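# Find the cracked bed slat and set it on the table

## Task

Among the six loose slats resting in the bed frame, one is cracked internally with no visible sign; pressing on slats is allowed to find it. Remove that cracked slat and put it down on the table so it touches nothing of the frame and no part sticks out past the table edge. The remaining five slats must finish seated in the frame, resting there on their own rather than held by the robot. At the end, release everything and move the grippers away.

## Robot and tools

ROBOT. Two UFACTORY 850-type six-joint arms with parallel grippers, named left_arm and right_arm. The names do not refer to image sides. Scene frame: origin on the table top midway between the arms, +x out across the table, +z up, left_arm on the +y side. Bases sit at about (+0.056, +0.327, 0) for left_arm and (+0.024, -0.344, 0) for right_arm, each yawed very slightly. The shoulder joint (joint1) is 0.364 m above the base.

GRIPPER. Fingers point along the gripper's +z axis and close along its y axis. The reported end_effector_position is the pinch point midway between closed pads, roughly 2 cm short of the fingertips; closing pushes the tips about 10 mm further along +z. Full open gap is 0.084 m.

execute_actions. Argument "actions" is a list holding zero or one item. Empty list: no command, just the current state. A wait item {"steps": N} (N up to 300) sends nothing new and returns after N control steps counted from the previous result. A motion item {"rows": [...], "steps": S} with S from 1 to 15 (default 15); each control step is 1/30 s. Each row drives one step; if there are fewer rows than steps, the last row is held. Optional "pictures" (true/false) controls whether camera images are returned; by default they come.

ROW LAYOUT. One list of 14 numbers covering both arms, always all 14 even if one arm stays still: left_arm waist, shoulder, elbow, forearm roll, wrist pitch, wrist roll, gripper opening, then the same seven for right_arm. The six joint values are absolute target angles in radians, in the same form the Joint positions line prints (not offsets). Stated ranges per arm: waist -6.283 to 6.283, shoulder -2.304 to 2.304, elbow -4.224 to 0.061, forearm roll -6.283 to 6.283, wrist pitch -2.164 to 2.164, wrist roll -6.283 to 6.283. A target more than 0.010 rad beyond a range end, and further out than the current reading, makes the whole call rejected and nothing is sent. True ends may differ from stated ones by up to 0.010 rad; targets past the real end are clipped there and may produce a "joint sent to its limit" line (possibly referring to an earlier, still-running action). Missing that line does not prove more travel exists. Opening is an absolute value from -1 (closed) to +1 (fully open).

MOTION LIMITS. Joint targets advance at most 3.14 rad/s, ramping up over 0.16 s, with all joints of an arm synchronized to arrive together. Per step, each joint target stays within 0.623 rad of its measured angle, and if the commanded pose would put the gripper more than 70 mm from where it is, all targets are scaled back toward the current angles. Arms keep moving to the last row you sent while you think or wait, until motion has essentially stopped (a blocked move still counts as moving) or a step is HELD; then only a new action pushes further. Fingers still closing or opening keep going.

RESULTS. The state line gives, per arm, end_effector_position (m), end_effector_quat_wxyz, and linear/angular velocities (m/s, rad/s) in the scene frame; the printed position can be off, more so at long reach. Joint positions and Joint velocities list each arm's six joints (rad, rad/s) and then the finger-pad gap (m, m/s). grip_measured is the measured opening on the command scale. "joint command not followed" means the clearance check altered or blocked joint targets on some steps; the rest of the row still ran. HELD marks steps where your row was partly or fully not sent.

HOLDING. Keep commanding an opening well below grip_measured to grip; lower means a harder squeeze, up to about 24 N per pad on parts up to about 6 cm wide. Fast closing can hit harder and even bounce open. Commanding exactly grip_measured still presses lightly, less for wider parts, which may slip.

CAMERAS. cam_low (fixed, at about (1.131, 0.729, 0.412), looking back toward the arms), cam_left_wrist and cam_right_wrist, each 504x504, returned in that order. Calibration (K, distortion, T_world_to_cam) is given per camera; wrist camera poses follow the reported joints, and all may be off by a few degrees and millimetres. Results list cameras whose calibration changed.

zoom_image: "camera" is one of cam_low, cam_left_wrist, cam_right_wrist; "region" is [x0, y0, x1, y1] in pixels of that camera's last full image, origin top-left, at most 504 by 504. It returns an enlarged view and moves nothing.

read_manual: optional "section" (only "licences") returns URDF licence text; no motion.

finished_scene: "scene" is the number of the current scene; it ends that scene irreversibly and reports whether the goal was met, then gives the next task if any. Replying with no tool call also ends things.

AVOID. Do not drop, knock or push anything off the table. Do not let the arms collide or press on each other. Contact torque reaching a joint's load limit (waist 54, shoulder 54, elbow 45, forearm roll 24.3, wrist pitch 17.1, wrist roll 17.1 N m, held weight included) triggers a torque fault: the arm backs off, freezes 10 s and drops the rest of the call. Holding loads heats motors; MOTOR HOT appears from 65 °C and at 80 °C an OVER-TEMPERATURE FAULT brakes that arm until it cools. Slams, hard hits, slips and very hard pushes are penalized, so press slats gently when testing them.

Each tool is called after "Call:" in YAML: its name, and indented under it one key for each argument.

## Session

I'll start by looking at the scene.

Call:
execute_actions:
  actions: []

Scene clock: 0.00 s of 5100.00 s.
left_arm: end_effector_position=(+0.5656, +0.1509, +0.2247) grip_measured=+1.00 end_effector_quat_wxyz=(-0.003, +0.702, +0.690, +0.174) end_effector_velocity=(-0.000, -0.000, -0.000) end_effector_angular_velocity=(+0.000, +0.001, -0.001) | right_arm: end_effector_position=(+0.0192, -0.0820, +0.1467) grip_measured=+1.00 end_effector_quat_wxyz=(-0.236, +0.741, +0.197, -0.597) end_effector_velocity=(+0.000, +0.000, +0.000) end_effector_angular_velocity=(+0.001, -0.001, -0.001)
Joint positions: left_arm=[-0.445 -0.387 -0.977  0.641 -0.581 -2.574  0.084] | right_arm=[ 0.701 -0.792 -0.572  0.947 -1.262 -0.817  0.084]
Joint velocities: left_arm=[-0.001 -0.001 -0.    -0.     0.     0.    -0.   ] | right_arm=[-0.     0.001  0.     0.     0.    -0.     0.   ]
Motor temperatures (°C, as the motors report them): left_arm=[26 27 28 28 32 32] | right_arm=[27 27 26 29 30 32]

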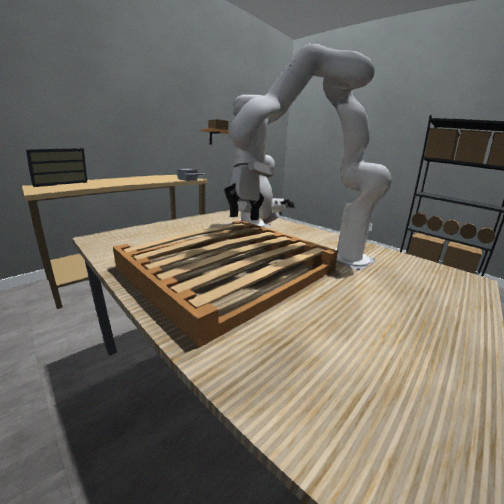

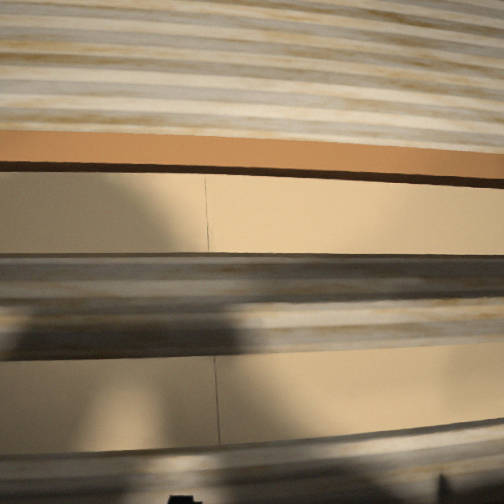

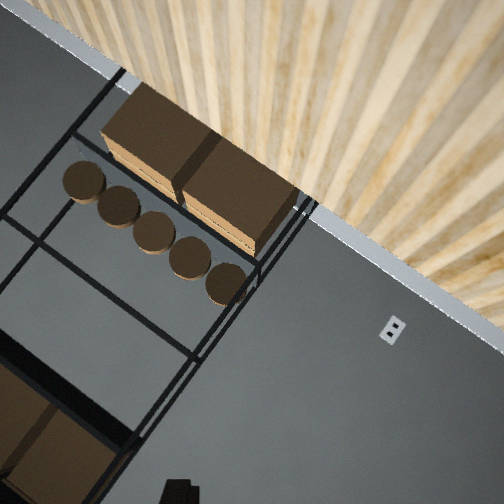

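Call:
zoom_image:
  camera: "cam_low"
  region: [60, 180, 400, 360]

Region (60, 180, 400, 360) of cam_low's 504x504 image, scaled by 1.482, with more detail than that image has; it fills the top 267 rows of this view, and the rest is white.

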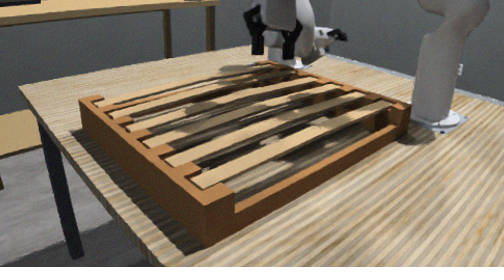

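Call:
zoom_image:
  camera: "cam_low"
  region: [100, 220, 240, 360]

Call:
zoom_image:
  camera: "cam_low"
  region: [210, 190, 350, 330]

Region (100, 220, 240, 360) of cam_low's 504x504 image, scaled by 3.600, with more detail than that image has.

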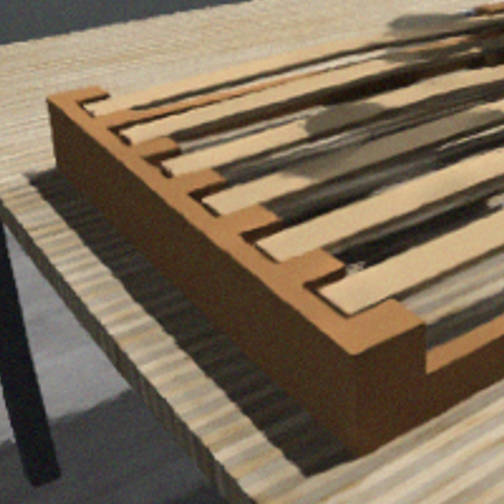

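Region (210, 190, 350, 330) of cam_low's 504x504 image, scaled by 3.600, with more detail than that image has.

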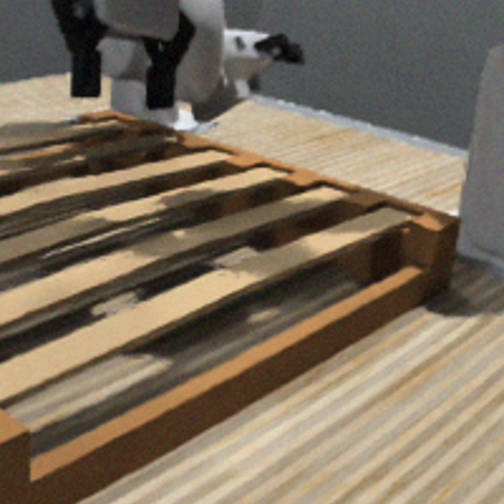

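Call:
execute_actions:
  actions:
    - {"rows": [[-0.343,0.035,-1.445,0,-1.480,-0.379,1, 0.30,-0.70,-0.60,0.90,-1.27,-0.70,1],[-0.343,0.035,-1.445,0,-1.480,-0.379,1, 0.30,-0.70,-0.60,0.90,-1.27,-0.70,1],[-0.343,0.035,-1.445,0,-1.480,-0.379,1, 0.30,-0.70,-0.60,0.90,-1.27,-0.70,1],[-0.343,0.035,-1.445,0,-1.480,-0.379,1, 0.30,-0.70,-0.60,0.90,-1.27,-0.70,1],[-0.343,0.035,-1.445,0,-1.480,-0.379,1, 0.30,-0.70,-0.60,0.90,-1.27,-0.70,1],[-0.343,0.035,-1.445,0,-1.480,-0.379,1, 0.30,-0.70,-0.60,0.90,-1.27,-0.70,1],[-0.343,0.035,-1.445,0,-1.480,-0.379,1, 0.30,-0.70,-0.60,0.90,-1.27,-0.70,1],[-0.343,0.035,-1.445,0,-1.480,-0.379,1, 0.286,-0.106,-1.591,0,-1.485,0.372,1]], "steps": 15}
  pictures: false

Call:
execute_actions:
  actions:
    - {"steps": 45}

Scene clock: 120.50 s of 5100.00 s.
left_arm: end_effector_position=(+0.5540, +0.1652, +0.4551) grip_measured=+1.00 end_effector_quat_wxyz=(-0.011, +0.713, +0.690, +0.122) end_effector_velocity=(-0.202, +0.032, +0.462) end_effector_angular_velocity=(-0.208, +0.581, -0.695) | right_arm: end_effector_position=(+0.2223, -0.0849, +0.2175) grip_measured=+1.00 end_effector_quat_wxyz=(-0.278, +0.824, +0.139, -0.473) end_effector_velocity=(+0.458, -0.004, +0.318) end_effector_angular_velocity=(-0.242, -1.098, +0.491)
Joint positions: left_arm=[-0.386 -0.143 -1.248  0.272 -1.05  -2.091  0.084] | right_arm=[ 0.329 -0.55  -0.775  0.727 -1.326 -0.537  0.084]
Joint velocities: left_arm=[ 0.118  0.496 -0.546 -0.752 -1.185  1.48  -0.   ] | right_arm=[-0.101  0.748 -0.969 -0.956 -0.263  0.951  0.   ]
Motor temperatures (°C, as the motors report them): left_arm=[26 29 31 28 32 32] | right_arm=[27 28 26 29 31 32]
Steps of this call (steps 1 to 90: nothing new was sent; then 117.00 s passed at rest; steps 91 to 105: all 15 steps of this action). Readings (joint positions):
91: left_arm=[-0.445 -0.387 -0.977 0.641 -0.581 -2.574] | right_arm=[0.700 -0.792 -0.572 0.947 -1.262 -0.817]
92: left_arm=[-0.444 -0.385 -0.980 0.635 -0.587 -2.568] | right_arm=[0.696 -0.791 -0.572 0.946 -1.262 -0.815]
94: left_arm=[-0.436 -0.352 -1.016 0.583 -0.640 -2.516] | right_arm=[0.639 -0.778 -0.576 0.939 -1.264 -0.798]
98: left_arm=[-0.416 -0.270 -1.107 0.463 -0.770 -2.385] | right_arm=[0.424 -0.728 -0.592 0.914 -1.268 -0.736]
105: the state above

Scene clock: 122.00 s of 5100.00 s.
left_arm: end_effector_position=(+0.4500, +0.1695, +0.6200) grip_measured=+1.00 end_effector_quat_wxyz=(+0.000, +1.000, -0.000, -0.000) end_effector_velocity=(+0.000, +0.001, +0.000) end_effector_angular_velocity=(-0.000, -0.001, +0.002) | right_arm: end_effector_position=(+0.4702, -0.1707, +0.6202) grip_measured=+1.00 end_effector_quat_wxyz=(+0.000, +1.000, -0.000, -0.000) end_effector_velocity=(+0.000, -0.000, +0.001) end_effector_angular_velocity=(-0.000, -0.002, -0.000)
Joint positions: left_arm=[-0.343  0.035 -1.445  0.    -1.48  -0.379  0.084] | right_arm=[ 0.286 -0.106 -1.591  0.    -1.485  0.372  0.084]
Joint velocities: left_arm=[ 0.002  0.001 -0.     0.     0.     0.    -0.   ] | right_arm=[-0.     0.001 -0.001 -0.001  0.001  0.    -0.   ]
Motor temperatures (°C, as the motors report them): left_arm=[26 29 31 28 32 32] | right_arm=[27 28 26 29 31 32]
Steps of this call (steps 1 to 45: the robot went on to your last target). Readings (joint positions):
1: left_arm=[-0.382 -0.127 -1.266 0.247 -1.089 -2.040] | right_arm=[0.327 -0.525 -0.808 0.695 -1.335 -0.505]
2: left_arm=[-0.378 -0.111 -1.283 0.223 -1.128 -1.985] | right_arm=[0.326 -0.502 -0.840 0.662 -1.343 -0.473]
4: left_arm=[-0.371 -0.081 -1.317 0.177 -1.200 -1.866] | right_arm=[0.322 -0.459 -0.906 0.597 -1.359 -0.407]
8: left_arm=[-0.358 -0.027 -1.376 0.095 -1.330 -1.568] | right_arm=[0.315 -0.385 -1.039 0.473 -1.385 -0.275]
45: the state above
All arms were judged still, so your last target was given up. Only a new action makes them travel on or press farther. Fingers that are still opening or closing keep moving.
camera_calibration (this result's frames):
cam_left_wrist: T_world_to_cam=[[-0.0298704, -0.999244, 0.0248947, 0.199787], [-0.999549, 0.0297801, -0.00399077, 0.515612], [0.00324639, -0.0250027, -0.999682, 0.752833], [0, 0, 0, 1]] pos_world=[0.518903, 0.203104, 0.749678]
cam_right_wrist: T_world_to_cam=[[0.0131452, -0.999894, 0.00633144, -0.149138], [-0.999807, -0.0130509, 0.0147038, 0.525199], [-0.0146196, -0.0065235, -0.999872, 0.757679], [0, 0, 0, 1]] pos_world=[0.538135, -0.137325, 0.750804]

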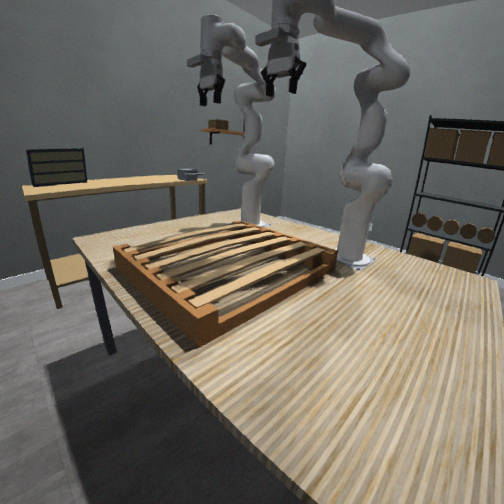

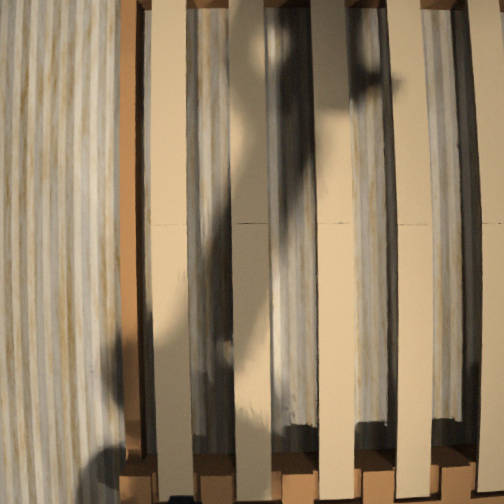

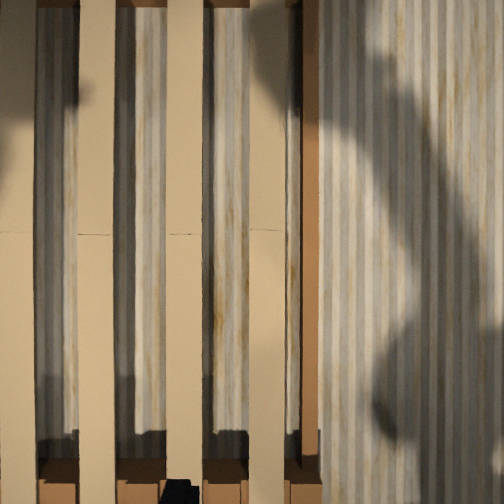

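Call:
zoom_image:
  camera: "cam_left_wrist"
  region: [100, 190, 300, 260]

Call:
zoom_image:
  camera: "cam_left_wrist"
  region: [300, 190, 504, 260]

Call:
zoom_image:
  camera: "cam_right_wrist"
  region: [0, 200, 200, 270]

Call:
zoom_image:
  camera: "cam_right_wrist"
  region: [150, 200, 350, 270]

Call:
zoom_image:
  camera: "cam_left_wrist"
  region: [100, 400, 400, 504]

Region (100, 190, 300, 260) of cam_left_wrist's 504x504 image, scaled by 2.520, with more detail than that image has; it fills the top 176 rows of this view, and the rest is white.

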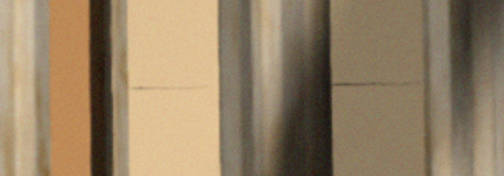

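Region (300, 190, 504, 260) of cam_left_wrist's 504x504 image, scaled by 2.471, with more detail than that image has; it fills the top 173 rows of this view, and the rest is white.

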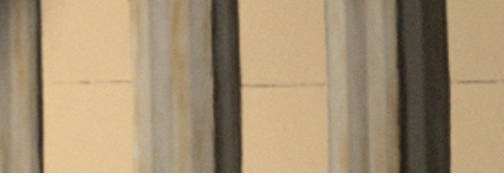

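Region (0, 200, 200, 270) of cam_right_wrist's 504x504 image, scaled by 2.520, with more detail than that image has; it fills the top 176 rows of this view, and the rest is white.

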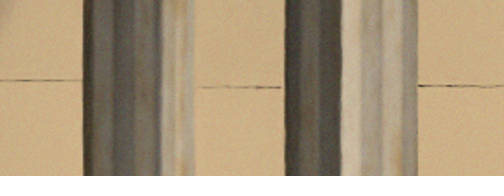

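Region (150, 200, 350, 270) of cam_right_wrist's 504x504 image, scaled by 2.520, with more detail than that image has; it fills the top 176 rows of this view, and the rest is white.

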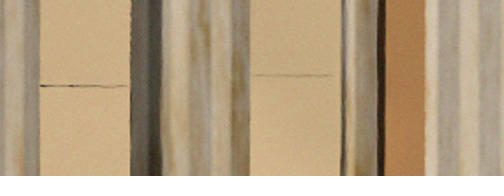

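Region (100, 400, 400, 504) of cam_left_wrist's 504x504 image, scaled by 1.680, with more detail than that image has; it fills the top 175 rows of this view, and the rest is white.

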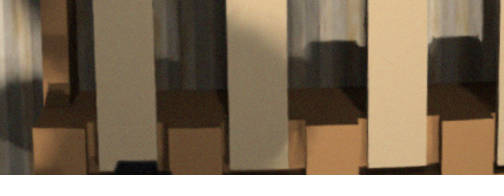

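Call:
execute_actions:
  actions:
    - {"rows": [[-0.0645,-0.4521,-0.9269,0,-0.4748,-0.1005,-1, 0.5315,-0.7362,-1.3859,0,-0.6496,0.6175,-1]], "steps": 15}
  pictures: false

Call:
execute_actions:
  actions:
    - {"steps": 40}

Scene clock: 193.10 s of 5100.00 s.
left_arm: end_effector_position=(+0.5341, +0.2093, +0.3893) grip_measured=-1.00 end_effector_quat_wxyz=(-0.012, +0.999, -0.000, -0.050) end_effector_velocity=(+0.135, +0.116, -0.509) end_effector_angular_velocity=(-0.055, -0.100, +0.003) | right_arm: end_effector_position=(+0.5492, -0.0632, +0.4075) grip_measured=-1.00 end_effector_quat_wxyz=(+0.007, +1.000, -0.000, -0.013) end_effector_velocity=(+0.099, +0.231, -0.513) end_effector_angular_velocity=(+0.021, -0.054, -0.000)
Joint positions: left_arm=[-0.204 -0.207 -1.186  0.    -1.082 -0.24   0.   ] | right_arm=[ 0.406 -0.412 -1.49   0.    -1.107  0.492  0.   ]
Joint velocities: left_arm=[ 0.295 -0.516  0.548  0.     1.174  0.294  0.   ] | right_arm=[ 0.264 -0.686  0.222  0.001  0.965  0.263  0.   ]
Motor temperatures (°C, as the motors report them): left_arm=[26 28 32 28 32 32] | right_arm=[27 28 29 29 30 32]
Steps of this call (steps 1 to 90: nothing new was sent; then 67.60 s passed at rest; steps 91 to 105: all 15 steps of this action). Readings (joint positions):
91: left_arm=[-0.343 0.035 -1.445 -0.000 -1.480 -0.379] | right_arm=[0.286 -0.106 -1.591 -0.000 -1.485 0.372]
92: left_arm=[-0.341 0.032 -1.442 0.000 -1.474 -0.376] | right_arm=[0.288 -0.110 -1.590 -0.000 -1.479 0.375]
94: left_arm=[-0.320 -0.002 -1.406 0.000 -1.427 -0.355] | right_arm=[0.306 -0.152 -1.578 0.000 -1.432 0.393]
98: left_arm=[-0.276 -0.080 -1.321 0.000 -1.318 -0.312] | right_arm=[0.344 -0.251 -1.543 0.000 -1.325 0.430]
105: the state above

Scene clock: 194.43 s of 5100.00 s.
left_arm: end_effector_position=(+0.5520, +0.2763, +0.1600) grip_measured=-1.00 end_effector_quat_wxyz=(+0.000, +1.000, -0.000, +0.000) end_effector_velocity=(+0.000, -0.001, -0.000) end_effector_angular_velocity=(-0.000, +0.000, -0.001) | right_arm: end_effector_position=(+0.5456, +0.0253, +0.1601) grip_measured=-1.00 end_effector_quat_wxyz=(-0.000, +1.000, -0.000, +0.000) end_effector_velocity=(-0.000, -0.000, -0.000) end_effector_angular_velocity=(-0.001, +0.001, +0.000)
Joint positions: left_arm=[-0.065 -0.452 -0.927  0.    -0.475 -0.101  0.   ] | right_arm=[ 0.531 -0.736 -1.386  0.    -0.65   0.617  0.   ]
Joint velocities: left_arm=[-0.002 -0.    -0.    -0.     0.     0.     0.   ] | right_arm=[-0.    -0.     0.001 -0.    -0.    -0.     0.   ]
Motor temperatures (°C, as the motors report them): left_arm=[26 28 32 28 32 32] | right_arm=[27 28 29 29 30 32]
Steps of this call (steps 1 to 30: the robot went on to your last target; steps 31 to 40: nothing new was sent). Readings (joint positions):
1: left_arm=[-0.194 -0.224 -1.168 0.000 -1.042 -0.230] | right_arm=[0.415 -0.435 -1.483 0.000 -1.075 0.501]
2: left_arm=[-0.185 -0.241 -1.150 0.000 -0.999 -0.221] | right_arm=[0.424 -0.458 -1.475 0.000 -1.042 0.510]
4: left_arm=[-0.165 -0.276 -1.113 0.000 -0.913 -0.201] | right_arm=[0.442 -0.504 -1.461 0.000 -0.977 0.528]
8: left_arm=[-0.124 -0.347 -1.038 0.000 -0.736 -0.160] | right_arm=[0.478 -0.597 -1.431 0.000 -0.846 0.564]
40: the state above
All arms were judged still, so your last target was given up. Only a new action makes them travel on or press farther. Fingers that are still opening or closing keep moving.
camera_calibration (this result's frames):
cam_left_wrist: T_world_to_cam=[[-0.0298793, -0.999243, 0.0249055, 0.321074], [-0.999548, 0.0297883, -0.0040165, 0.612538], [0.00327157, -0.0250142, -0.999682, 0.29532], [0, 0, 0, 1]] pos_world=[0.620889, 0.309972, 0.289689]
cam_right_wrist: T_world_to_cam=[[0.0131133, -0.999895, 0.00622188, 0.0487864], [-0.999812, -0.0130228, 0.0143583, 0.60994], [-0.0142758, -0.006409, -0.999878, 0.299836], [0, 0, 0, 1]] pos_world=[0.613466, 0.058646, 0.290738]

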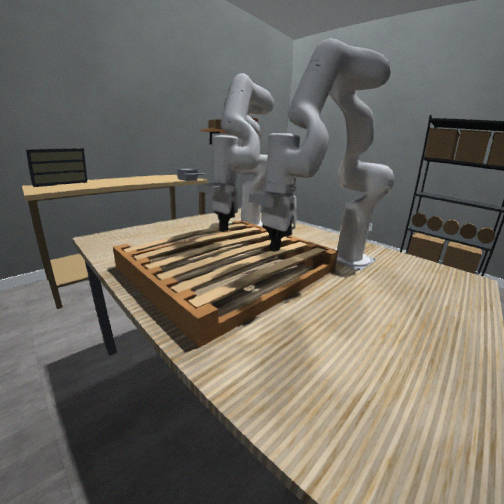

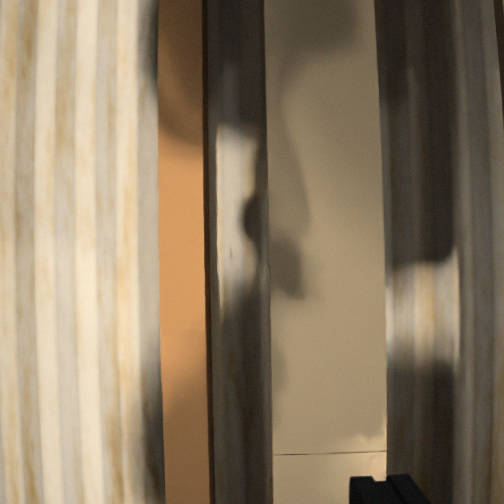

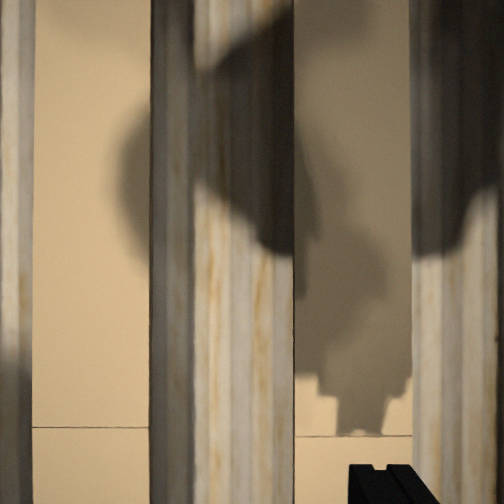

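Call:
execute_actions:
  actions:
    - {"rows": [[-0.0643,-0.4549,-0.9267,0,-0.4718,-0.1003,-1, 0.5313,-0.7384,-1.3861,0,-0.6476,0.6173,-1],[-0.0638,-0.4614,-0.9263,0,-0.4650,-0.0998,-1, 0.5309,-0.7436,-1.3865,0,-0.6428,0.6169,-1],[-0.0630,-0.4706,-0.9258,0,-0.4551,-0.0990,-1, 0.5304,-0.7509,-1.3871,0,-0.6361,0.6164,-1],[-0.0621,-0.4818,-0.9251,0,-0.4433,-0.0981,-1, 0.5297,-0.7598,-1.3878,0,-0.6279,0.6157,-1],[-0.0612,-0.4938,-0.9244,0,-0.4305,-0.0972,-1, 0.5290,-0.7693,-1.3885,0,-0.6191,0.6150,-1],[-0.0602,-0.5059,-0.9237,0,-0.4177,-0.0962,-1, 0.5283,-0.7789,-1.3893,0,-0.6103,0.6143,-1],[-0.0593,-0.5170,-0.9230,0,-0.4059,-0.0953,-1, 0.5276,-0.7877,-1.3900,0,-0.6022,0.6136,-1],[-0.0586,-0.5263,-0.9224,0,-0.3961,-0.0946,-1, 0.5270,-0.7951,-1.3905,0,-0.5954,0.6130,-1],[-0.0580,-0.5337,-0.9220,0,-0.3882,-0.0940,-1, 0.5266,-0.8010,-1.3910,0,-0.5900,0.6126,-1],[-0.0575,-0.5392,-0.9216,0,-0.3823,-0.0935,-1, 0.5262,-0.8054,-1.3914,0,-0.5860,0.6122,-1],[-0.0572,-0.5429,-0.9214,0,-0.3784,-0.0932,-1, 0.5260,-0.8083,-1.3916,0,-0.5833,0.6120,-1],[-0.0571,-0.5448,-0.9213,0,-0.3764,-0.0931,-1, 0.5259,-0.8098,-1.3917,0,-0.5819,0.6119,-1]], "steps": 15}
  pictures: false

Call:
execute_actions:
  actions:
    - {"steps": 15}

Scene clock: 265.37 s of 5100.00 s.
left_arm: end_effector_position=(+0.5518, +0.2800, +0.1122) grip_measured=-1.00 end_effector_quat_wxyz=(-0.000, +1.000, -0.000, -0.000) end_effector_velocity=(+0.007, -0.001, -0.001) end_effector_angular_velocity=(-0.002, -0.020, -0.003) | right_arm: end_effector_position=(+0.5497, +0.0238, +0.1150) grip_measured=-1.00 end_effector_quat_wxyz=(+0.000, +1.000, -0.000, -0.000) end_effector_velocity=(+0.006, +0.005, +0.003) end_effector_angular_velocity=(+0.014, -0.019, +0.000)
Joint positions: left_arm=[-0.057 -0.544 -0.921 -0.    -0.377 -0.093  0.   ] | right_arm=[ 0.526 -0.81  -1.391 -0.    -0.583  0.612  0.   ]
Joint velocities: left_arm=[-0.001 -0.006 -0.006  0.     0.02   0.001  0.   ] | right_arm=[ 0.    -0.    -0.008  0.001  0.015 -0.001  0.   ]
Motor temperatures (°C, as the motors report them): left_arm=[26 29 32 28 32 32] | right_arm=[27 30 29 29 30 32]
Steps of this call (steps 1 to 90: nothing new was sent; then 67.43 s passed at rest; steps 91 to 105: all 15 steps of this action). Readings (joint positions):
91: left_arm=[-0.064 -0.452 -0.927 -0.000 -0.475 -0.100] | right_arm=[0.531 -0.736 -1.386 -0.000 -0.650 0.617]
92: left_arm=[-0.064 -0.453 -0.927 0.000 -0.473 -0.100] | right_arm=[0.531 -0.737 -1.386 0.000 -0.649 0.617]
94: left_arm=[-0.064 -0.462 -0.927 0.000 -0.463 -0.100] | right_arm=[0.531 -0.744 -1.387 0.000 -0.642 0.617]
98: left_arm=[-0.060 -0.503 -0.924 -0.000 -0.420 -0.096] | right_arm=[0.528 -0.778 -1.389 -0.000 -0.612 0.614]
105: the state above

Scene clock: 265.87 s of 5100.00 s.
left_arm: end_effector_position=(+0.5521, +0.2800, +0.1121) grip_measured=-1.00 end_effector_quat_wxyz=(+0.000, +1.000, -0.000, +0.000) end_effector_velocity=(+0.000, -0.000, +0.000) end_effector_angular_velocity=(-0.000, -0.001, -0.001) | right_arm: end_effector_position=(+0.5500, +0.0240, +0.1151) grip_measured=-1.00 end_effector_quat_wxyz=(-0.000, +1.000, -0.000, +0.000) end_effector_velocity=(-0.001, -0.001, -0.001) end_effector_angular_velocity=(-0.002, +0.002, +0.000)
Joint positions: left_arm=[-0.057 -0.545 -0.921  0.    -0.376 -0.093  0.   ] | right_arm=[ 0.526 -0.81  -1.392  0.    -0.582  0.612  0.   ]
Joint velocities: left_arm=[-0.001  0.001  0.     0.     0.     0.     0.   ] | right_arm=[-0.    -0.001  0.002 -0.    -0.     0.     0.   ]
Motor temperatures (°C, as the motors report them): left_arm=[26 29 32 28 32 32] | right_arm=[27 30 29 29 30 32]
Steps of this call (steps 1 to 15: the robot went on to your last target). Readings (joint positions):
1: left_arm=[-0.057 -0.544 -0.921 -0.000 -0.377 -0.093] | right_arm=[0.526 -0.809 -1.392 -0.000 -0.582 0.612]
2: left_arm=[-0.057 -0.544 -0.921 0.000 -0.377 -0.093] | right_arm=[0.526 -0.809 -1.392 0.000 -0.582 0.612]
4: left_arm=[-0.057 -0.544 -0.922 0.000 -0.377 -0.093] | right_arm=[0.526 -0.809 -1.392 0.000 -0.582 0.612]
8: left_arm=[-0.057 -0.545 -0.921 0.000 -0.376 -0.093] | right_arm=[0.526 -0.810 -1.392 0.000 -0.582 0.612]
15: the state above
All arms were judged still, so your last target was given up. Only a new action makes them travel on or press farther. Fingers that are still opening or closing keep moving.
camera_calibration (this result's frames):
cam_left_wrist: T_world_to_cam=[[-0.0298799, -0.999243, 0.0249136, 0.325965], [-0.999548, 0.0297857, -0.00414566, 0.61235], [0.00340045, -0.0250262, -0.999681, 0.247391], [0, 0, 0, 1]] pos_world=[0.620971, 0.31367, 0.24173]
cam_right_wrist: T_world_to_cam=[[0.0131208, -0.999894, 0.00626416, 0.047701], [-0.999811, -0.0130294, 0.0144196, 0.614935], [-0.0143365, -0.00645217, -0.999876, 0.254929], [0, 0, 0, 1]] pos_world=[0.617848, 0.0573531, 0.245731]

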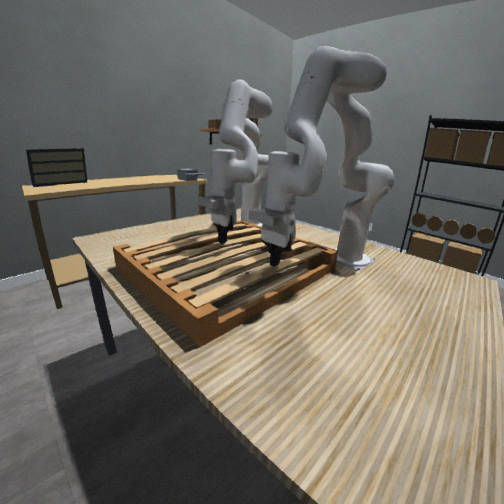

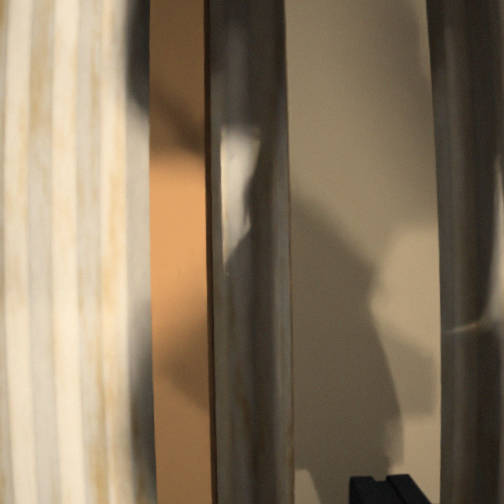

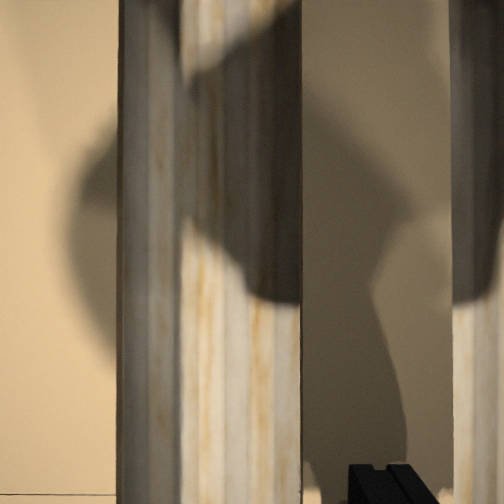

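Call:
execute_actions:
  actions:
    - {"rows": [[-0.0571,-0.5469,-0.9214,0,-0.3744,-0.0931,-1, 0.5259,-0.8114,-1.3918,0,-0.5804,0.6119,-1],[-0.0571,-0.5489,-0.9215,0,-0.3725,-0.0931,-1, 0.5259,-0.8130,-1.3918,0,-0.5788,0.6119,-1],[-0.0571,-0.5510,-0.9215,0,-0.3705,-0.0931,-1, 0.5259,-0.8146,-1.3919,0,-0.5773,0.6119,-1],[-0.0571,-0.5530,-0.9216,0,-0.3685,-0.0931,-1, 0.5259,-0.8162,-1.3920,0,-0.5758,0.6119,-1],[-0.0571,-0.5551,-0.9217,0,-0.3666,-0.0931,-1, 0.5259,-0.8178,-1.3920,0,-0.5743,0.6119,-1],[-0.0571,-0.5561,-0.9217,0,-0.3656,-0.0931,-1, 0.5259,-0.8186,-1.3921,0,-0.5735,0.6119,-1],[-0.0571,-0.5572,-0.9218,0,-0.3646,-0.0931,-1, 0.5259,-0.8194,-1.3921,0,-0.5727,0.6119,-1],[-0.0571,-0.5582,-0.9218,0,-0.3636,-0.0931,-1, 0.5259,-0.8202,-1.3921,0,-0.5720,0.6119,-1],[-0.0571,-0.5592,-0.9219,0,-0.3626,-0.0931,-1, 0.5259,-0.8210,-1.3922,0,-0.5712,0.6119,-1],[-0.0571,-0.5603,-0.9219,0,-0.3616,-0.0931,-1, 0.5259,-0.8218,-1.3922,0,-0.5704,0.6119,-1],[-0.0571,-0.5613,-0.9219,0,-0.3606,-0.0931,-1, 0.5259,-0.8226,-1.3923,0,-0.5697,0.6119,-1],[-0.0571,-0.5623,-0.9220,0,-0.3597,-0.0931,-1, 0.5259,-0.8234,-1.3923,0,-0.5689,0.6119,-1],[-0.0571,-0.5633,-0.9220,0,-0.3587,-0.0931,-1, 0.5259,-0.8242,-1.3923,0,-0.5681,0.6119,-1],[-0.0571,-0.5644,-0.9221,0,-0.3577,-0.0931,-1, 0.5259,-0.8250,-1.3924,0,-0.5674,0.6119,-1],[-0.0571,-0.5654,-0.9221,0,-0.3567,-0.0931,-1, 0.5259,-0.8258,-1.3924,0,-0.5666,0.6119,-1]], "steps": 15}
  pictures: false

Call:
execute_actions:
  actions:
    - {"steps": 15}

Scene clock: 299.20 s of 5100.00 s.
left_arm: end_effector_position=(+0.5521, +0.2800, +0.1031) grip_measured=-1.00 end_effector_quat_wxyz=(+0.000, +1.000, -0.000, +0.000) end_effector_velocity=(+0.000, +0.001, -0.015) end_effector_angular_velocity=(-0.000, -0.001, +0.003) | right_arm: end_effector_position=(+0.5503, +0.0242, +0.1068) grip_measured=-1.00 end_effector_quat_wxyz=(-0.000, +1.000, -0.000, +0.000) end_effector_velocity=(+0.001, +0.001, -0.014) end_effector_angular_velocity=(+0.001, -0.000, -0.000)
Joint positions: left_arm=[-0.057 -0.563 -0.922  0.    -0.359 -0.093  0.   ] | right_arm=[ 0.526 -0.823 -1.393 -0.    -0.569  0.612  0.   ]
Joint velocities: left_arm=[ 0.003 -0.031 -0.002 -0.     0.03   0.     0.   ] | right_arm=[ 0.001 -0.024 -0.005  0.001  0.02  -0.     0.   ]
Motor temperatures (°C, as the motors report them): left_arm=[26 29 31 28 32 32] | right_arm=[27 30 29 29 30 32]
Steps of this call (steps 1 to 90: nothing new was sent; then 29.83 s passed at rest; steps 91 to 105: all 15 steps of this action). Readings (joint positions):
91: left_arm=[-0.057 -0.545 -0.921 -0.000 -0.376 -0.093] | right_arm=[0.526 -0.810 -1.392 -0.000 -0.582 0.612]
92: left_arm=[-0.057 -0.546 -0.921 0.000 -0.375 -0.093] | right_arm=[0.526 -0.810 -1.392 0.000 -0.581 0.612]
94: left_arm=[-0.057 -0.549 -0.922 0.000 -0.372 -0.093] | right_arm=[0.526 -0.813 -1.392 0.000 -0.579 0.612]
98: left_arm=[-0.057 -0.556 -0.922 -0.000 -0.366 -0.093] | right_arm=[0.526 -0.819 -1.392 -0.000 -0.574 0.612]
105: the state above

Scene clock: 299.70 s of 5100.00 s.
left_arm: end_effector_position=(+0.5521, +0.2800, +0.1020) grip_measured=-1.00 end_effector_quat_wxyz=(+0.000, +1.000, -0.000, +0.000) end_effector_velocity=(+0.000, +0.000, -0.000) end_effector_angular_velocity=(-0.000, +0.000, +0.001) | right_arm: end_effector_position=(+0.5503, +0.0242, +0.1054) grip_measured=-1.00 end_effector_quat_wxyz=(-0.000, +1.000, -0.000, +0.000) end_effector_velocity=(-0.001, -0.001, -0.002) end_effector_angular_velocity=(-0.002, +0.003, +0.000)
Joint positions: left_arm=[-0.057 -0.565 -0.922  0.    -0.357 -0.093  0.   ] | right_arm=[ 0.526 -0.825 -1.393 -0.    -0.566  0.612  0.   ]
Joint velocities: left_arm=[ 0.    -0.001 -0.    -0.     0.    -0.     0.   ] | right_arm=[ 0.    -0.003  0.001 -0.    -0.001 -0.     0.   ]
Motor temperatures (°C, as the motors report them): left_arm=[26 29 31 28 32 32] | right_arm=[27 30 29 29 30 32]
Steps of this call (steps 1 to 15: the robot went on to your last target). Readings (joint positions):
1: left_arm=[-0.057 -0.564 -0.922 0.000 -0.358 -0.093] | right_arm=[0.526 -0.824 -1.393 -0.000 -0.568 0.612]
2: left_arm=[-0.057 -0.565 -0.922 -0.000 -0.357 -0.093] | right_arm=[0.526 -0.824 -1.393 -0.000 -0.568 0.612]
4: left_arm=[-0.057 -0.565 -0.922 -0.000 -0.357 -0.093] | right_arm=[0.526 -0.825 -1.393 -0.000 -0.568 0.612]
8: left_arm=[-0.057 -0.565 -0.922 0.000 -0.357 -0.093] | right_arm=[0.526 -0.825 -1.393 -0.000 -0.567 0.612]
15: the state above
All arms were judged still, so your last target was given up. Only a new action makes them travel on or press farther. Fingers that are still opening or closing keep moving.
camera_calibration (this result's frames):
cam_left_wrist: T_world_to_cam=[[-0.0298737, -0.999243, 0.0249061, 0.326215], [-0.999548, 0.0297824, -0.00402722, 0.612284], [0.00328241, -0.0250151, -0.999682, 0.237412], [0, 0, 0, 1]] pos_world=[0.620973, 0.313672, 0.231678]
cam_right_wrist: T_world_to_cam=[[0.0131088, -0.999898, 0.00574758, 0.048026], [-0.999822, -0.0130293, 0.0136499, 0.615485], [-0.0135736, -0.00592549, -0.99989, 0.244807], [0, 0, 0, 1]] pos_world=[0.618069, 0.0574911, 0.236103]

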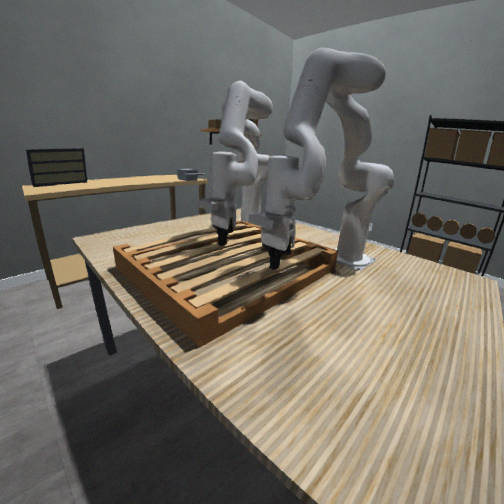

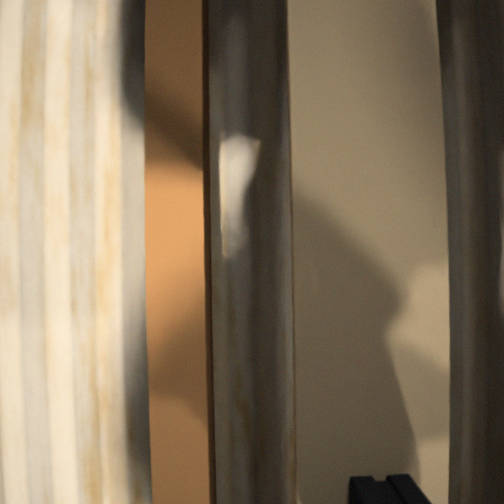

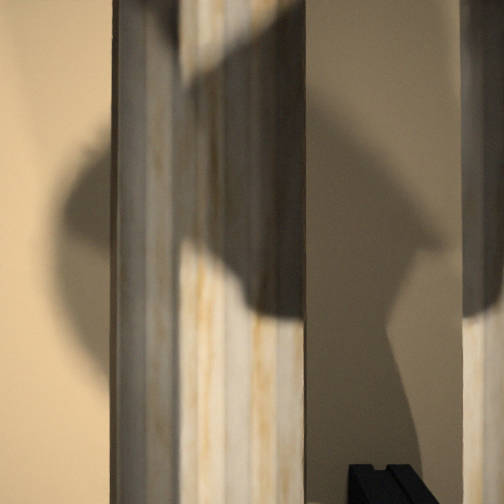

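Call:
zoom_image:
  camera: "cam_low"
  region: [180, 210, 320, 300]

Region (180, 210, 320, 300) of cam_low's 504x504 image, scaled by 3.600, with more detail than that image has; it fills the top 324 rows of this view, and the rest is white.

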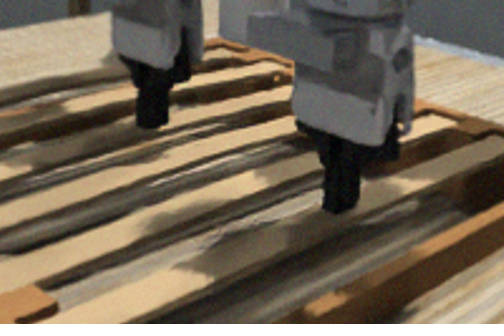

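Call:
execute_actions:
  actions:
    - {"rows": [[-0.0571,-0.5675,-0.9222,0,-0.3547,-0.0931,-1, 0.5259,-0.8274,-1.3925,0,-0.5651,0.6119,-1],[-0.0571,-0.5695,-0.9222,0,-0.3527,-0.0931,-1, 0.5259,-0.8290,-1.3925,0,-0.5636,0.6119,-1],[-0.0571,-0.5716,-0.9224,0,-0.3508,-0.0931,-1, 0.5259,-0.8306,-1.3926,0,-0.5620,0.6119,-1],[-0.0571,-0.5737,-0.9225,0,-0.3488,-0.0931,-1, 0.5259,-0.8322,-1.3927,0,-0.5605,0.6119,-1]], "steps": 8}
  pictures: false

Call:
execute_actions:
  actions:
    - {"steps": 10}

Scene clock: 334.53 s of 5100.00 s.
left_arm: end_effector_position=(+0.5519, +0.2800, +0.0980) grip_measured=-1.00 end_effector_quat_wxyz=(-0.000, +1.000, -0.000, -0.000) end_effector_velocity=(+0.000, -0.000, -0.001) end_effector_angular_velocity=(+0.000, -0.000, -0.001) | right_arm: end_effector_position=(+0.5501, +0.0241, +0.1022) grip_measured=-1.00 end_effector_quat_wxyz=(+0.000, +1.000, -0.000, -0.000) end_effector_velocity=(-0.000, +0.000, +0.001) end_effector_angular_velocity=(+0.002, -0.002, +0.000)
Joint positions: left_arm=[-0.057 -0.574 -0.922 -0.    -0.349 -0.093  0.   ] | right_arm=[ 0.526 -0.831 -1.393  0.    -0.563  0.612  0.   ]
Joint velocities: left_arm=[-0.001 -0.002 -0.001  0.     0.002 -0.     0.   ] | right_arm=[ 0.001  0.003  0.003  0.001  0.002 -0.     0.   ]
Motor temperatures (°C, as the motors report them): left_arm=[26 29 31 28 32 32] | right_arm=[27 30 28 29 31 32]
Steps of this call (steps 1 to 90: nothing new was sent; then 31.57 s passed at rest; steps 91 to 98: all 8 steps of this action). Readings (joint positions):
91: left_arm=[-0.057 -0.565 -0.922 -0.000 -0.357 -0.093] | right_arm=[0.526 -0.826 -1.392 -0.000 -0.567 0.612]
92: left_arm=[-0.057 -0.566 -0.922 0.000 -0.356 -0.093] | right_arm=[0.526 -0.826 -1.393 0.000 -0.566 0.612]
94: left_arm=[-0.057 -0.570 -0.922 0.000 -0.353 -0.093] | right_arm=[0.526 -0.829 -1.393 0.000 -0.564 0.612]
98: the state above

Scene clock: 334.87 s of 5100.00 s.
left_arm: end_effector_position=(+0.5520, +0.2800, +0.0980) grip_measured=-1.00 end_effector_quat_wxyz=(+0.000, +1.000, -0.000, -0.000) end_effector_velocity=(+0.001, +0.000, +0.001) end_effector_angular_velocity=(-0.000, -0.002, +0.000) | right_arm: end_effector_position=(+0.5501, +0.0241, +0.1022) grip_measured=-1.00 end_effector_quat_wxyz=(-0.000, +1.000, -0.000, +0.000) end_effector_velocity=(-0.000, -0.000, -0.001) end_effector_angular_velocity=(-0.000, -0.001, +0.001)
Joint positions: left_arm=[-0.057 -0.574 -0.922  0.    -0.349 -0.093  0.   ] | right_arm=[ 0.526 -0.83  -1.393  0.    -0.561  0.612  0.   ]
Joint velocities: left_arm=[ 0.     0.001 -0.     0.     0.    -0.     0.   ] | right_arm=[ 0.    -0.001  0.001 -0.001  0.002  0.     0.   ]
Motor temperatures (°C, as the motors report them): left_arm=[26 29 31 28 32 32] | right_arm=[27 30 28 29 31 32]
Steps of this call (steps 1 to 10: the robot went on to your last target). Readings (joint positions):
1: left_arm=[-0.057 -0.574 -0.922 -0.000 -0.349 -0.093] | right_arm=[0.526 -0.831 -1.393 0.000 -0.563 0.612]
2: left_arm=[-0.057 -0.574 -0.922 -0.000 -0.349 -0.093] | right_arm=[0.526 -0.830 -1.393 0.000 -0.562 0.612]
4: left_arm=[-0.057 -0.574 -0.922 0.000 -0.349 -0.093] | right_arm=[0.526 -0.830 -1.393 0.000 -0.562 0.612]
8: left_arm=[-0.057 -0.574 -0.922 0.000 -0.349 -0.093] | right_arm=[0.526 -0.830 -1.393 0.000 -0.561 0.612]
10: the state above
camera_calibration (this result's frames):
cam_left_wrist: T_world_to_cam=[[-0.0298717, -0.999243, 0.0249024, 0.326318], [-0.999549, 0.0297819, -0.00397025, 0.612221], [0.00322561, -0.0250097, -0.999682, 0.233423], [0, 0, 0, 1]] pos_world=[0.620939, 0.313676, 0.227653]
cam_right_wrist: T_world_to_cam=[[0.0131314, -0.999897, 0.00575609, 0.0479728], [-0.999821, -0.0130516, 0.0136916, 0.615378], [-0.0136151, -0.00593485, -0.99989, 0.241648], [0, 0, 0, 1]] pos_world=[0.617928, 0.0574337, 0.23292]

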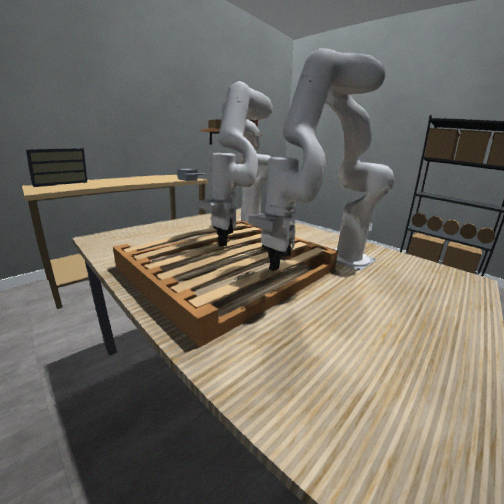

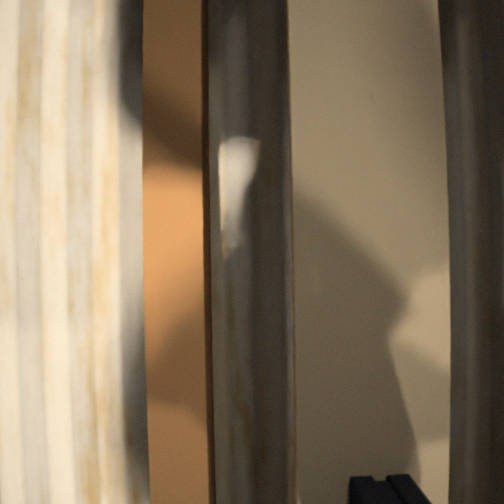

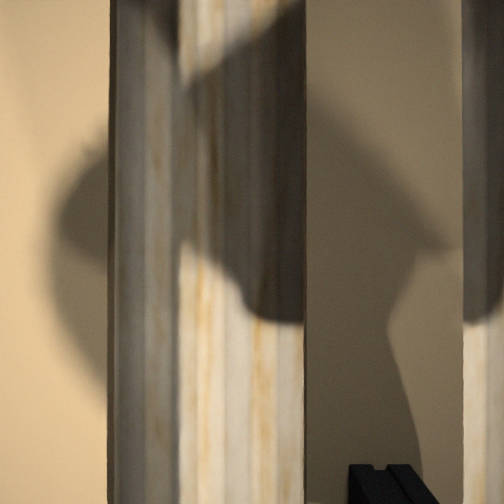

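Call:
execute_actions:
  actions:
    - {"rows": [[-0.0571,-0.5758,-0.9227,0,-0.3469,-0.0931,-1, 0.5259,-0.8290,-1.3925,0,-0.5636,0.6119,-1],[-0.0571,-0.5779,-0.9228,0,-0.3449,-0.0931,-1, 0.5259,-0.8266,-1.3924,0,-0.5658,0.6119,-1],[-0.0571,-0.5799,-0.9230,0,-0.3430,-0.0931,-1, 0.5259,-0.8234,-1.3923,0,-0.5689,0.6119,-1],[-0.0571,-0.5820,-0.9231,0,-0.3411,-0.0931,-1, 0.5259,-0.8202,-1.3921,0,-0.5720,0.6119,-1],[-0.0571,-0.5820,-0.9231,0,-0.3411,-0.0931,-1, 0.5259,-0.8162,-1.3920,0,-0.5758,0.6119,-1],[-0.0571,-0.5820,-0.9231,0,-0.3411,-0.0931,-1, 0.5259,-0.8130,-1.3918,0,-0.5788,0.6119,-1],[-0.0571,-0.5820,-0.9231,0,-0.3411,-0.0931,-1, 0.5259,-0.8098,-1.3917,0,-0.5819,0.6119,-1]], "steps": 8}

Scene clock: 349.83 s of 5100.00 s.
left_arm: end_effector_position=(+0.5521, +0.2800, +0.0941) grip_measured=-1.00 end_effector_quat_wxyz=(+0.000, +1.000, -0.000, +0.000) end_effector_velocity=(+0.000, -0.001, -0.001) end_effector_angular_velocity=(+0.000, +0.000, -0.002) | right_arm: end_effector_position=(+0.5488, +0.0232, +0.1105) grip_measured=-1.00 end_effector_quat_wxyz=(+0.001, +1.000, -0.000, -0.001) end_effector_velocity=(-0.013, -0.009, +0.041) end_effector_angular_velocity=(-0.027, +0.038, +0.000)
Joint positions: left_arm=[-0.057 -0.582 -0.923 -0.    -0.341 -0.093  0.   ] | right_arm=[ 0.526 -0.816 -1.389 -0.    -0.576  0.612  0.   ]
Joint velocities: left_arm=[-0.002 -0.003 -0.001  0.     0.001  0.     0.   ] | right_arm=[ 0.     0.075  0.02  -0.    -0.101  0.     0.   ]
Motor temperatures (°C, as the motors report them): left_arm=[26 29 31 28 32 32] | right_arm=[27 29 28 29 31 32]
Steps of this call (steps 1 to 15: the robot went on to your last target; steps 16 to 90: nothing new was sent; then 11.70 s passed at rest; steps 91 to 98: all 8 steps of this action). Readings (joint positions):
91: left_arm=[-0.057 -0.574 -0.923 -0.000 -0.349 -0.093] | right_arm=[0.526 -0.830 -1.393 0.000 -0.561 0.612]
92: left_arm=[-0.057 -0.574 -0.923 0.000 -0.348 -0.093] | right_arm=[0.526 -0.830 -1.393 -0.000 -0.561 0.612]
94: left_arm=[-0.057 -0.578 -0.923 0.000 -0.345 -0.093] | right_arm=[0.526 -0.826 -1.392 -0.000 -0.564 0.612]
98: the state above
camera_calibration (this result's frames):
cam_left_wrist: T_world_to_cam=[[-0.0298715, -0.999243, 0.0249079, 0.326411], [-0.999548, 0.0297799, -0.0040386, 0.61226], [0.00329379, -0.0250173, -0.999682, 0.229459], [0, 0, 0, 1]] pos_world=[0.620978, 0.313672, 0.223729]
cam_right_wrist: T_world_to_cam=[[0.0131236, -0.999883, 0.00786541, 0.0467413], [-0.999775, -0.0129905, 0.0167469, 0.61359], [-0.0166427, -0.00808343, -0.999829, 0.251597], [0, 0, 0, 1]] pos_world=[0.617026, 0.0567404, 0.240911]

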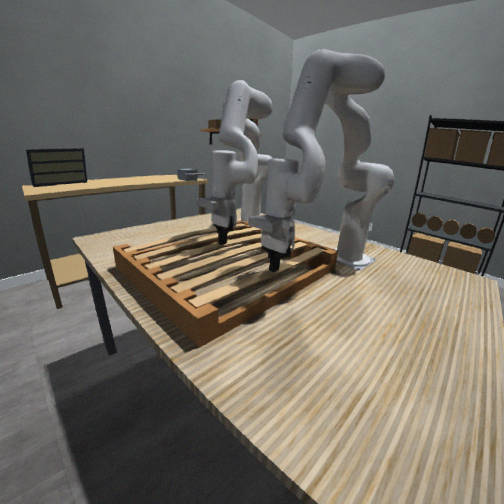

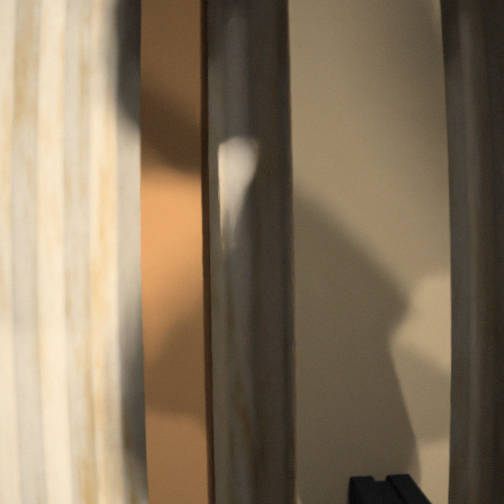

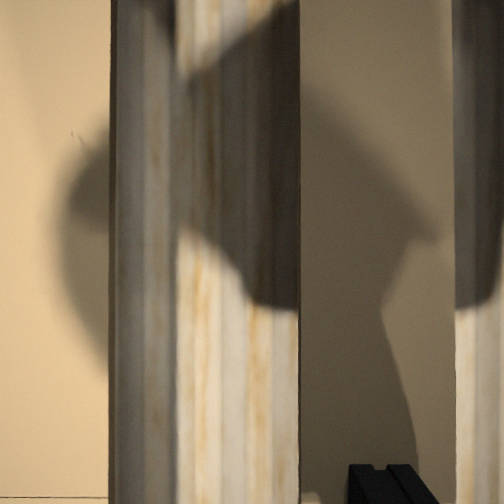

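Call:
zoom_image:
  camera: "cam_low"
  region: [170, 220, 350, 330]

Region (170, 220, 350, 330) of cam_low's 504x504 image, scaled by 2.800, with more detail than that image has.

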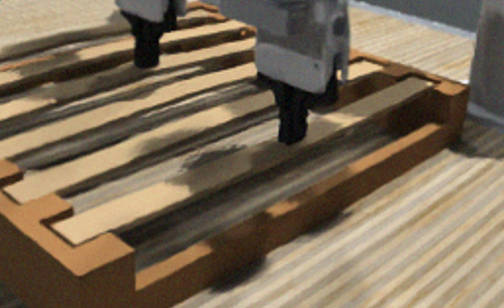

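Call:
zoom_image:
  camera: "cam_low"
  region: [180, 270, 260, 330]

Region (180, 270, 260, 330) of cam_low's 504x504 image, scaled by 6.300, with more detail than that image has; it fills the top 378 rows of this view, and the rest is white.

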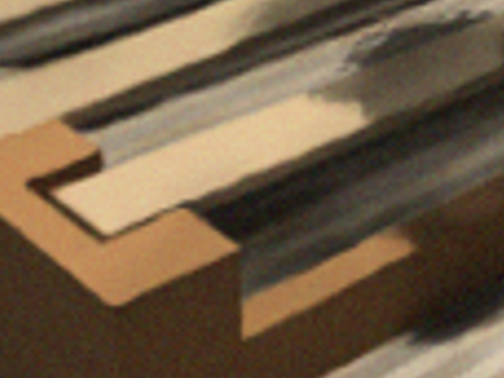

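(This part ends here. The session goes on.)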